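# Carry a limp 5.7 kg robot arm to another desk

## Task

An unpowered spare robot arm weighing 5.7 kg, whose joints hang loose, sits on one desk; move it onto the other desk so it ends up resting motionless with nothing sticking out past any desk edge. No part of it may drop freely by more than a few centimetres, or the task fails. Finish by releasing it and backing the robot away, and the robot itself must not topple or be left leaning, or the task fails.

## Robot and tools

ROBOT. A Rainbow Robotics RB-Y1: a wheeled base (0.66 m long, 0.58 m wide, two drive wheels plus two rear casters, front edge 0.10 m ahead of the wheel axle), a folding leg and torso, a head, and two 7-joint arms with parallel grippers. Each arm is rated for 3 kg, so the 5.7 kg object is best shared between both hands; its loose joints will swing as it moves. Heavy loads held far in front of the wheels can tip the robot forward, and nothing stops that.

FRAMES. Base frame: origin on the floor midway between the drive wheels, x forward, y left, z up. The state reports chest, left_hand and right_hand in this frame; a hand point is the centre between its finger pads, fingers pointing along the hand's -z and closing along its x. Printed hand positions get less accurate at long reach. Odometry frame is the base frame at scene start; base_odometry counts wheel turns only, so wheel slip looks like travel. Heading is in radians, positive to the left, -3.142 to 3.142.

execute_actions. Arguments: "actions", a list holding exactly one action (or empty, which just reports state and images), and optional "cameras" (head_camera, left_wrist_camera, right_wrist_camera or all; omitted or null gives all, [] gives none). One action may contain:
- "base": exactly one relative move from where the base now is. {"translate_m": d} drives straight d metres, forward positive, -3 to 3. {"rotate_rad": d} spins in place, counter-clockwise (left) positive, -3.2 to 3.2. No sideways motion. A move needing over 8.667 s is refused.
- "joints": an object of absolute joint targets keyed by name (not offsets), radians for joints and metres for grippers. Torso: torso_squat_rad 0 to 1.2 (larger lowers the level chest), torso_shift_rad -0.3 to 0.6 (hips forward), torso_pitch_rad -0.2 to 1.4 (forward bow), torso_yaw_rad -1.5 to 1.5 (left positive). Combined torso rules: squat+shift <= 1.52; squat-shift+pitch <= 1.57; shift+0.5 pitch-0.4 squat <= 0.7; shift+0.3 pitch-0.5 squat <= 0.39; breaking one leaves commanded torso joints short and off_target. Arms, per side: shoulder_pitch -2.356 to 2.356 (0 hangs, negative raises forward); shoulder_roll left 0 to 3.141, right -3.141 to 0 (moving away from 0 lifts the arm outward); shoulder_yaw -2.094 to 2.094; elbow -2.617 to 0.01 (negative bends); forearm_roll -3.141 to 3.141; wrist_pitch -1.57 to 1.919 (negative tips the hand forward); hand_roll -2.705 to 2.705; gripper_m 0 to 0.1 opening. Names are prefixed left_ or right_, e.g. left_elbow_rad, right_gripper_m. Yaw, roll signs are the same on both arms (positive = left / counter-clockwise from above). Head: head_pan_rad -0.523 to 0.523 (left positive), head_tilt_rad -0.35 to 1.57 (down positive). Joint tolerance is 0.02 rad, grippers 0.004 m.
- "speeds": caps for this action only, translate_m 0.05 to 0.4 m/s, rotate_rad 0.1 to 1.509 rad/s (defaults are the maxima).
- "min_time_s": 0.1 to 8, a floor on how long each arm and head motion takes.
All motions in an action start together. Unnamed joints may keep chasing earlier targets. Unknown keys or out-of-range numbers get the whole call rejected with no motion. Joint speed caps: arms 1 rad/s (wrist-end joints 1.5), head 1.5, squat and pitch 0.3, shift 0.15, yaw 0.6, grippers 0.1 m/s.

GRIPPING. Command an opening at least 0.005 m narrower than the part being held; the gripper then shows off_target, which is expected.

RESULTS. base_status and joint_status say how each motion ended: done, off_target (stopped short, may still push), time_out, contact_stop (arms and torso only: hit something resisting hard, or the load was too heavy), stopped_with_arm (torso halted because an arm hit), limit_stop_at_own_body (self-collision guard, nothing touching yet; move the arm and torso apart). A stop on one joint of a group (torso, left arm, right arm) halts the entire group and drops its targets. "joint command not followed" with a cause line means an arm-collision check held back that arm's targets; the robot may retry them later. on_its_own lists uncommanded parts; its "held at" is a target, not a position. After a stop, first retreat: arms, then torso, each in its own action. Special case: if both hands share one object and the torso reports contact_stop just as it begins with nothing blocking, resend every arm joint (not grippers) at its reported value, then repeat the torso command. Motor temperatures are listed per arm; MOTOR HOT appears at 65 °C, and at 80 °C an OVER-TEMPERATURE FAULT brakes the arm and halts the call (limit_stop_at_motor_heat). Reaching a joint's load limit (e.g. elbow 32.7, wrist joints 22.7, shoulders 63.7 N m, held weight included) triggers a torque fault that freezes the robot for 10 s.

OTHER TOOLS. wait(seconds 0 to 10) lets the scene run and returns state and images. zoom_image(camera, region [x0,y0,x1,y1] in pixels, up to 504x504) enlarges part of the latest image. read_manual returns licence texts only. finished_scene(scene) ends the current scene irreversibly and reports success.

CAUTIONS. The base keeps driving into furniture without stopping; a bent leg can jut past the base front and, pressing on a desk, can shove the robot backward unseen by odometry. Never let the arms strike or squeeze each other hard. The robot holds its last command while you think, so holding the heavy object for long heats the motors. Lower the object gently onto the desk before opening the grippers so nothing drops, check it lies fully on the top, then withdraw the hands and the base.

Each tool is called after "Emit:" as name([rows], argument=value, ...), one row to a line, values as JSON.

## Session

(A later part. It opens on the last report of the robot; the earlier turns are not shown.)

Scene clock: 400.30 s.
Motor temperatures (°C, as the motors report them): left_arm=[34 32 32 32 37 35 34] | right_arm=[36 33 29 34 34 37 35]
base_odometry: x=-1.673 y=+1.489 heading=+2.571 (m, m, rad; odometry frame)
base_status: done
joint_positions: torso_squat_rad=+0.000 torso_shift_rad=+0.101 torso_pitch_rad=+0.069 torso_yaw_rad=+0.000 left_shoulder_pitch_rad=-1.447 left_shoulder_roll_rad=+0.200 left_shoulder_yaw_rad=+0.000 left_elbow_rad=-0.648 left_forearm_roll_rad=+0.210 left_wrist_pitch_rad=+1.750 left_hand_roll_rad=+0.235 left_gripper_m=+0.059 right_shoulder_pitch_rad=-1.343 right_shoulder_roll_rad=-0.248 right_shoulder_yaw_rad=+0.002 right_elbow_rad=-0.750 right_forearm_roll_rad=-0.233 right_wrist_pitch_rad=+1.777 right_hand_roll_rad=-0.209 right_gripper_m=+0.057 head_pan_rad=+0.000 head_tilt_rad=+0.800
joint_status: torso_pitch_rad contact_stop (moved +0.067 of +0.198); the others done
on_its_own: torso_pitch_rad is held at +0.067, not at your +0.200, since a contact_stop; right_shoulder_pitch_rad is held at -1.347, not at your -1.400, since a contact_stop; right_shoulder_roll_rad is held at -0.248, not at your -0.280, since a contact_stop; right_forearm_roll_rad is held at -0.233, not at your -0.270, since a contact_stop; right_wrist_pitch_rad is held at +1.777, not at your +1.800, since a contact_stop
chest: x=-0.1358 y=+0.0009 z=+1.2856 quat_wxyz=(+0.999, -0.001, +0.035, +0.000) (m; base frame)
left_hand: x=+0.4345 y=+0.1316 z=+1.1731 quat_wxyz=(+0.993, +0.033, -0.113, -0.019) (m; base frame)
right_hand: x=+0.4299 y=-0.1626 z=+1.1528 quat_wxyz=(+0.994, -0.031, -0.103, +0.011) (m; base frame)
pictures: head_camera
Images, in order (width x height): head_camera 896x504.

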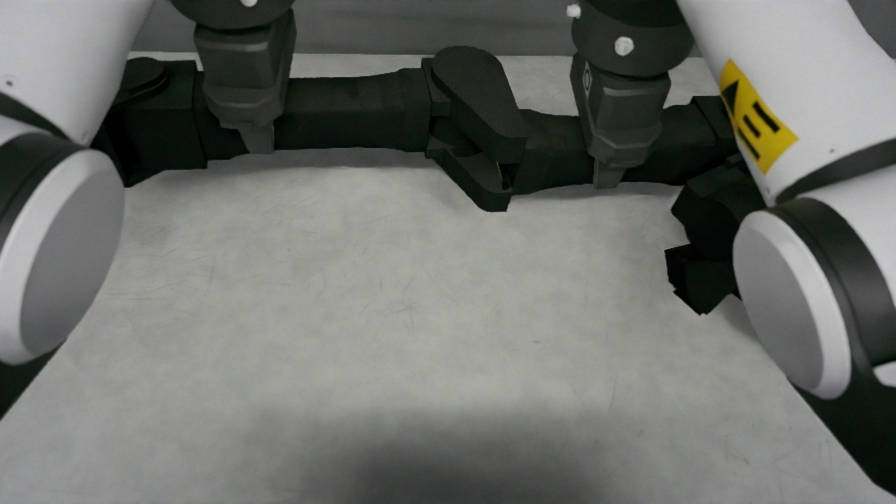

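Emit:
execute_actions([
  {"joints": {"torso_pitch_rad": 0.2}},
], cameras=["head_camera"])

Scene clock: 408.67 s.
Motor temperatures (°C, as the motors report them): left_arm=[34 32 32 32 36 35 34] | right_arm=[36 33 29 33 34 37 35]
base_odometry: x=-1.673 y=+1.489 heading=+2.571 (m, m, rad; odometry frame)
base_status: not commanded
joint_positions: torso_squat_rad=+0.000 torso_shift_rad=+0.101 torso_pitch_rad=+0.202 torso_yaw_rad=+0.000 left_shoulder_pitch_rad=-1.447 left_shoulder_roll_rad=+0.200 left_shoulder_yaw_rad=+0.000 left_elbow_rad=-0.648 left_forearm_roll_rad=+0.210 left_wrist_pitch_rad=+1.750 left_hand_roll_rad=+0.235 left_gripper_m=+0.059 right_shoulder_pitch_rad=-1.344 right_shoulder_roll_rad=-0.248 right_shoulder_yaw_rad=+0.002 right_elbow_rad=-0.750 right_forearm_roll_rad=-0.233 right_wrist_pitch_rad=+1.777 right_hand_roll_rad=-0.209 right_gripper_m=+0.057 head_pan_rad=+0.000 head_tilt_rad=+0.800
joint_status: all done
on_its_own: right_shoulder_pitch_rad is held at -1.347, not at your -1.400, since a contact_stop; right_shoulder_roll_rad is held at -0.248, not at your -0.280, since a contact_stop; right_forearm_roll_rad is held at -0.233, not at your -0.270, since a contact_stop; right_wrist_pitch_rad is held at +1.777, not at your +1.800, since a contact_stop
chest: x=-0.0952 y=+0.0009 z=+1.2800 quat_wxyz=(+0.995, -0.001, +0.101, +0.000) (m; base frame)
left_hand: x=+0.4552 y=+0.1316 z=+1.0929 quat_wxyz=(+0.998, +0.032, -0.047, -0.021) (m; base frame)
right_hand: x=+0.4484 y=-0.1625 z=+1.0742 quat_wxyz=(+0.999, -0.030, -0.038, +0.013) (m; base frame)
pictures: head_camera
Images, in order (width x height): head_camera 896x504.

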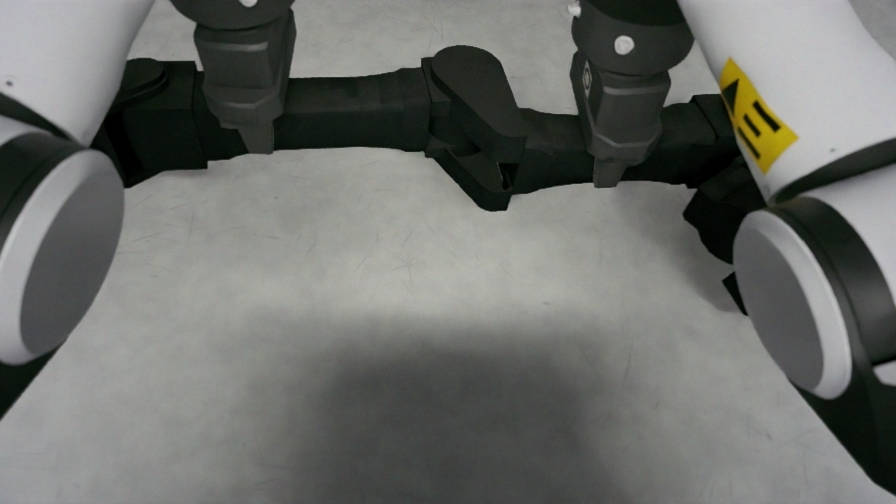

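Emit:
execute_actions([
  {"joints": {"torso_pitch_rad": 0.3}},
], cameras=["head_camera"])

Scene clock: 412.07 s.
Motor temperatures (°C, as the motors report them): left_arm=[34 32 32 32 36 35 34] | right_arm=[36 33 29 33 34 37 35]
base_odometry: x=-1.673 y=+1.489 heading=+2.571 (m, m, rad; odometry frame)
base_status: not commanded
joint_positions: torso_squat_rad=+0.001 torso_shift_rad=+0.097 torso_pitch_rad=+0.289 torso_yaw_rad=+0.000 left_shoulder_pitch_rad=-1.454 left_shoulder_roll_rad=+0.203 left_shoulder_yaw_rad=+0.000 left_elbow_rad=-0.652 left_forearm_roll_rad=+0.209 left_wrist_pitch_rad=+1.749 left_hand_roll_rad=+0.235 left_gripper_m=+0.059 right_shoulder_pitch_rad=-1.350 right_shoulder_roll_rad=-0.250 right_shoulder_yaw_rad=+0.001 right_elbow_rad=-0.754 right_forearm_roll_rad=-0.233 right_wrist_pitch_rad=+1.777 right_hand_roll_rad=-0.209 right_gripper_m=+0.057 head_pan_rad=+0.000 head_tilt_rad=+0.800
joint_status: torso_pitch_rad contact_stop (moved +0.087 of +0.098)
on_its_own: right_shoulder_pitch_rad is held at -1.347, not at your -1.400, since a contact_stop; right_shoulder_roll_rad is held at -0.248, not at your -0.280, since a contact_stop; right_forearm_roll_rad is held at -0.233, not at your -0.270, since a contact_stop; right_wrist_pitch_rad is held at +1.777, not at your +1.800, since a contact_stop
chest: x=-0.0721 y=+0.0009 z=+1.2738 quat_wxyz=(+0.990, -0.001, +0.144, +0.000) (m; base frame)
left_hand: x=+0.4634 y=+0.1314 z=+1.0447 quat_wxyz=(+0.999, +0.031, -0.010, -0.023) (m; base frame)
right_hand: x=+0.4547 y=-0.1623 z=+1.0262 quat_wxyz=(+0.999, -0.030, +0.000, +0.015) (m; base frame)
pictures: head_camera
Images, in order (width x height): head_camera 896x504.

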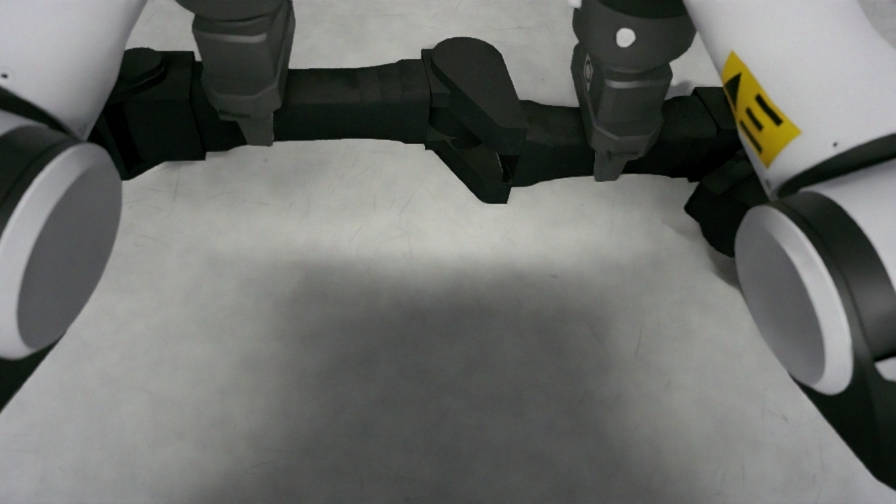

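Emit:
execute_actions([
  {"joints": {"left_gripper_m": 0.1, "right_gripper_m": 0.1}},
], cameras=["head_camera"])

Emit:
execute_actions([
  {"joints": {"torso_pitch_rad": 0.05}},
], cameras=["head_camera"])

Emit:
execute_actions([
  {"base": {"translate_m": -0.7}, "joints": {"head_tilt_rad": 0.6}},
], cameras=["head_camera"])

Scene clock: 419.40 s.
Motor temperatures (°C, as the motors report them): left_arm=[34 32 32 32 36 35 34] | right_arm=[35 33 29 33 34 37 35]
base_odometry: x=-1.673 y=+1.489 heading=+2.571 (m, m, rad; odometry frame)
base_status: not commanded
joint_positions: torso_squat_rad=+0.001 torso_shift_rad=+0.098 torso_pitch_rad=+0.291 torso_yaw_rad=+0.000 left_shoulder_pitch_rad=-1.451 left_shoulder_roll_rad=+0.201 left_shoulder_yaw_rad=+0.000 left_elbow_rad=-0.650 left_forearm_roll_rad=+0.210 left_wrist_pitch_rad=+1.750 left_hand_roll_rad=+0.235 left_gripper_m=+0.099 right_shoulder_pitch_rad=-1.347 right_shoulder_roll_rad=-0.248 right_shoulder_yaw_rad=+0.001 right_elbow_rad=-0.752 right_forearm_roll_rad=-0.233 right_wrist_pitch_rad=+1.777 right_hand_roll_rad=-0.209 right_gripper_m=+0.100 head_pan_rad=+0.000 head_tilt_rad=+0.800
joint_status: all done
on_its_own: right_shoulder_pitch_rad is held at -1.347, not at your -1.400, since a contact_stop; right_shoulder_roll_rad is held at -0.248, not at your -0.280, since a contact_stop; right_forearm_roll_rad is held at -0.233, not at your -0.270, since a contact_stop; right_wrist_pitch_rad is held at +1.777, not at your +1.800, since a contact_stop
chest: x=-0.0708 y=+0.0009 z=+1.2736 quat_wxyz=(+0.989, -0.001, +0.145, +0.000) (m; base frame)
left_hand: x=+0.4623 y=+0.1310 z=+1.0406 quat_wxyz=(+0.999, +0.030, -0.005, -0.023) (m; base frame)
right_hand: x=+0.4537 y=-0.1621 z=+1.0223 quat_wxyz=(+0.999, -0.029, +0.004, +0.015) (m; base frame)
pictures: head_camera
Images, in order (width x height): head_camera 896x504.

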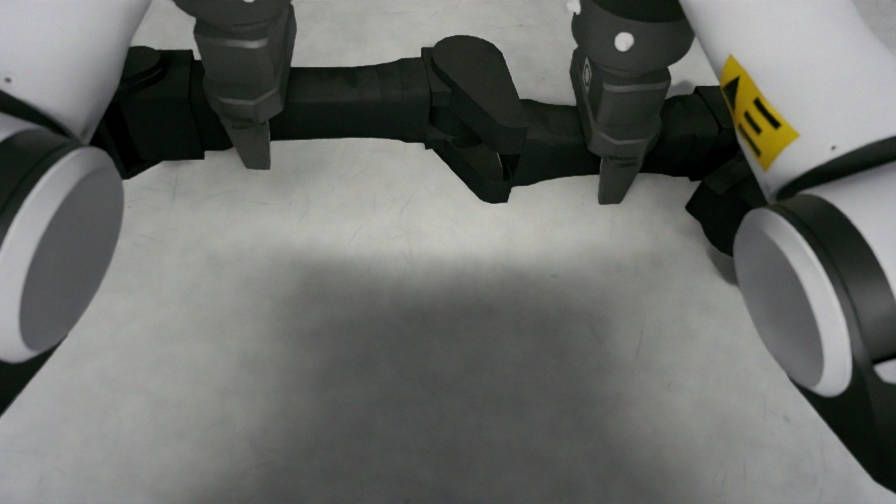

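Scene clock: 421.00 s.
Motor temperatures (°C, as the motors report them): left_arm=[34 32 32 32 36 35 34] | right_arm=[35 33 29 33 34 37 35]
base_odometry: x=-1.673 y=+1.489 heading=+2.571 (m, m, rad; odometry frame)
base_status: not commanded
joint_positions: torso_squat_rad=+0.001 torso_shift_rad=+0.098 torso_pitch_rad=+0.050 torso_yaw_rad=+0.000 left_shoulder_pitch_rad=-1.450 left_shoulder_roll_rad=+0.201 left_shoulder_yaw_rad=+0.000 left_elbow_rad=-0.650 left_forearm_roll_rad=+0.210 left_wrist_pitch_rad=+1.750 left_hand_roll_rad=+0.235 left_gripper_m=+0.099 right_shoulder_pitch_rad=-1.347 right_shoulder_roll_rad=-0.248 right_shoulder_yaw_rad=+0.001 right_elbow_rad=-0.752 right_forearm_roll_rad=-0.233 right_wrist_pitch_rad=+1.777 right_hand_roll_rad=-0.209 right_gripper_m=+0.100 head_pan_rad=+0.000 head_tilt_rad=+0.800
joint_status: all done
on_its_own: right_shoulder_pitch_rad is held at -1.347, not at your -1.400, since a contact_stop; right_shoulder_roll_rad is held at -0.248, not at your -0.280, since a contact_stop; right_forearm_roll_rad is held at -0.233, not at your -0.270, since a contact_stop; right_wrist_pitch_rad is held at +1.777, not at your +1.800, since a contact_stop
chest: x=-0.1442 y=+0.0010 z=+1.2862 quat_wxyz=(+1.000, -0.001, +0.025, +0.000) (m; base frame)
left_hand: x=+0.4290 y=+0.1312 z=+1.1873 quat_wxyz=(+0.991, +0.033, -0.125, -0.019) (m; base frame)
right_hand: x=+0.4251 y=-0.1620 z=+1.1674 quat_wxyz=(+0.993, -0.031, -0.116, +0.011) (m; base frame)
pictures: head_camera
Images, in order (width x height): head_camera 896x504.

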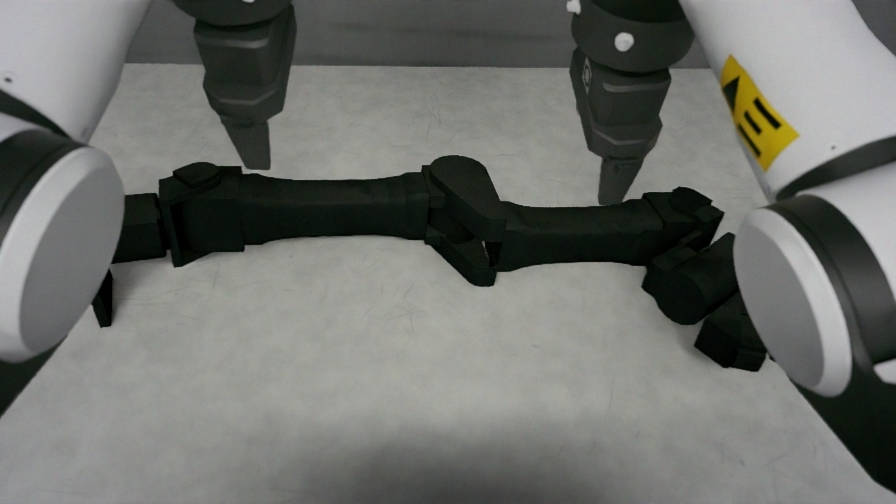

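Scene clock: 424.13 s.
Motor temperatures (°C, as the motors report them): left_arm=[34 32 32 32 36 35 34] | right_arm=[35 33 29 33 34 37 34]
base_odometry: x=-1.084 y=+1.111 heading=+2.570 (m, m, rad; odometry frame)
base_status: done
joint_positions: torso_squat_rad=+0.001 torso_shift_rad=+0.098 torso_pitch_rad=+0.050 torso_yaw_rad=+0.000 left_shoulder_pitch_rad=-1.450 left_shoulder_roll_rad=+0.200 left_shoulder_yaw_rad=+0.000 left_elbow_rad=-0.650 left_forearm_roll_rad=+0.210 left_wrist_pitch_rad=+1.750 left_hand_roll_rad=+0.235 left_gripper_m=+0.099 right_shoulder_pitch_rad=-1.347 right_shoulder_roll_rad=-0.248 right_shoulder_yaw_rad=+0.001 right_elbow_rad=-0.752 right_forearm_roll_rad=-0.233 right_wrist_pitch_rad=+1.777 right_hand_roll_rad=-0.209 right_gripper_m=+0.100 head_pan_rad=+0.000 head_tilt_rad=+0.600
joint_status: all done
on_its_own: right_shoulder_pitch_rad is held at -1.347, not at your -1.400, since a contact_stop; right_shoulder_roll_rad is held at -0.248, not at your -0.280, since a contact_stop; right_forearm_roll_rad is held at -0.233, not at your -0.270, since a contact_stop; right_wrist_pitch_rad is held at +1.777, not at your +1.800, since a contact_stop
chest: x=-0.1442 y=+0.0010 z=+1.2862 quat_wxyz=(+1.000, -0.001, +0.025, +0.000) (m; base frame)
left_hand: x=+0.4290 y=+0.1311 z=+1.1872 quat_wxyz=(+0.991, +0.033, -0.125, -0.019) (m; base frame)
right_hand: x=+0.4251 y=-0.1620 z=+1.1673 quat_wxyz=(+0.993, -0.031, -0.116, +0.011) (m; base frame)
pictures: head_camera
Images, in order (width x height): head_camera 896x504.

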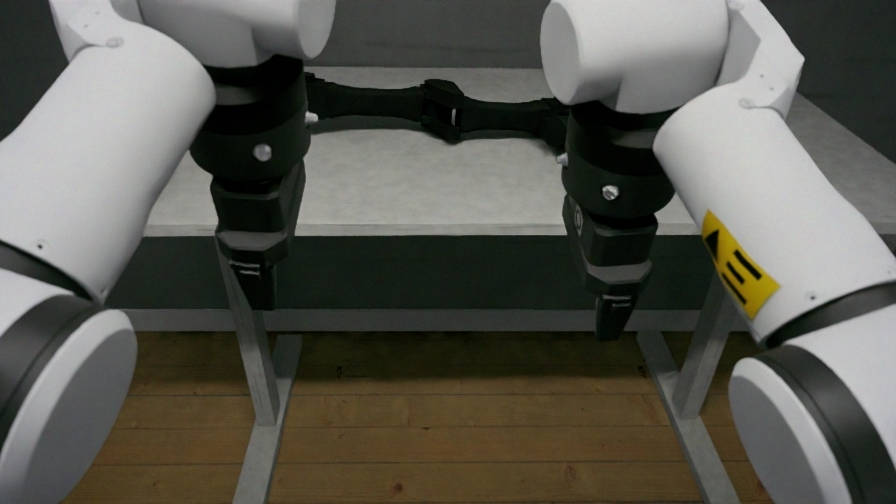

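The spare arm is lying well inside the desk's edges, so I'll finish scene 1.

Emit:
finished_scene(scene=1)

The scene is finished: the task was done.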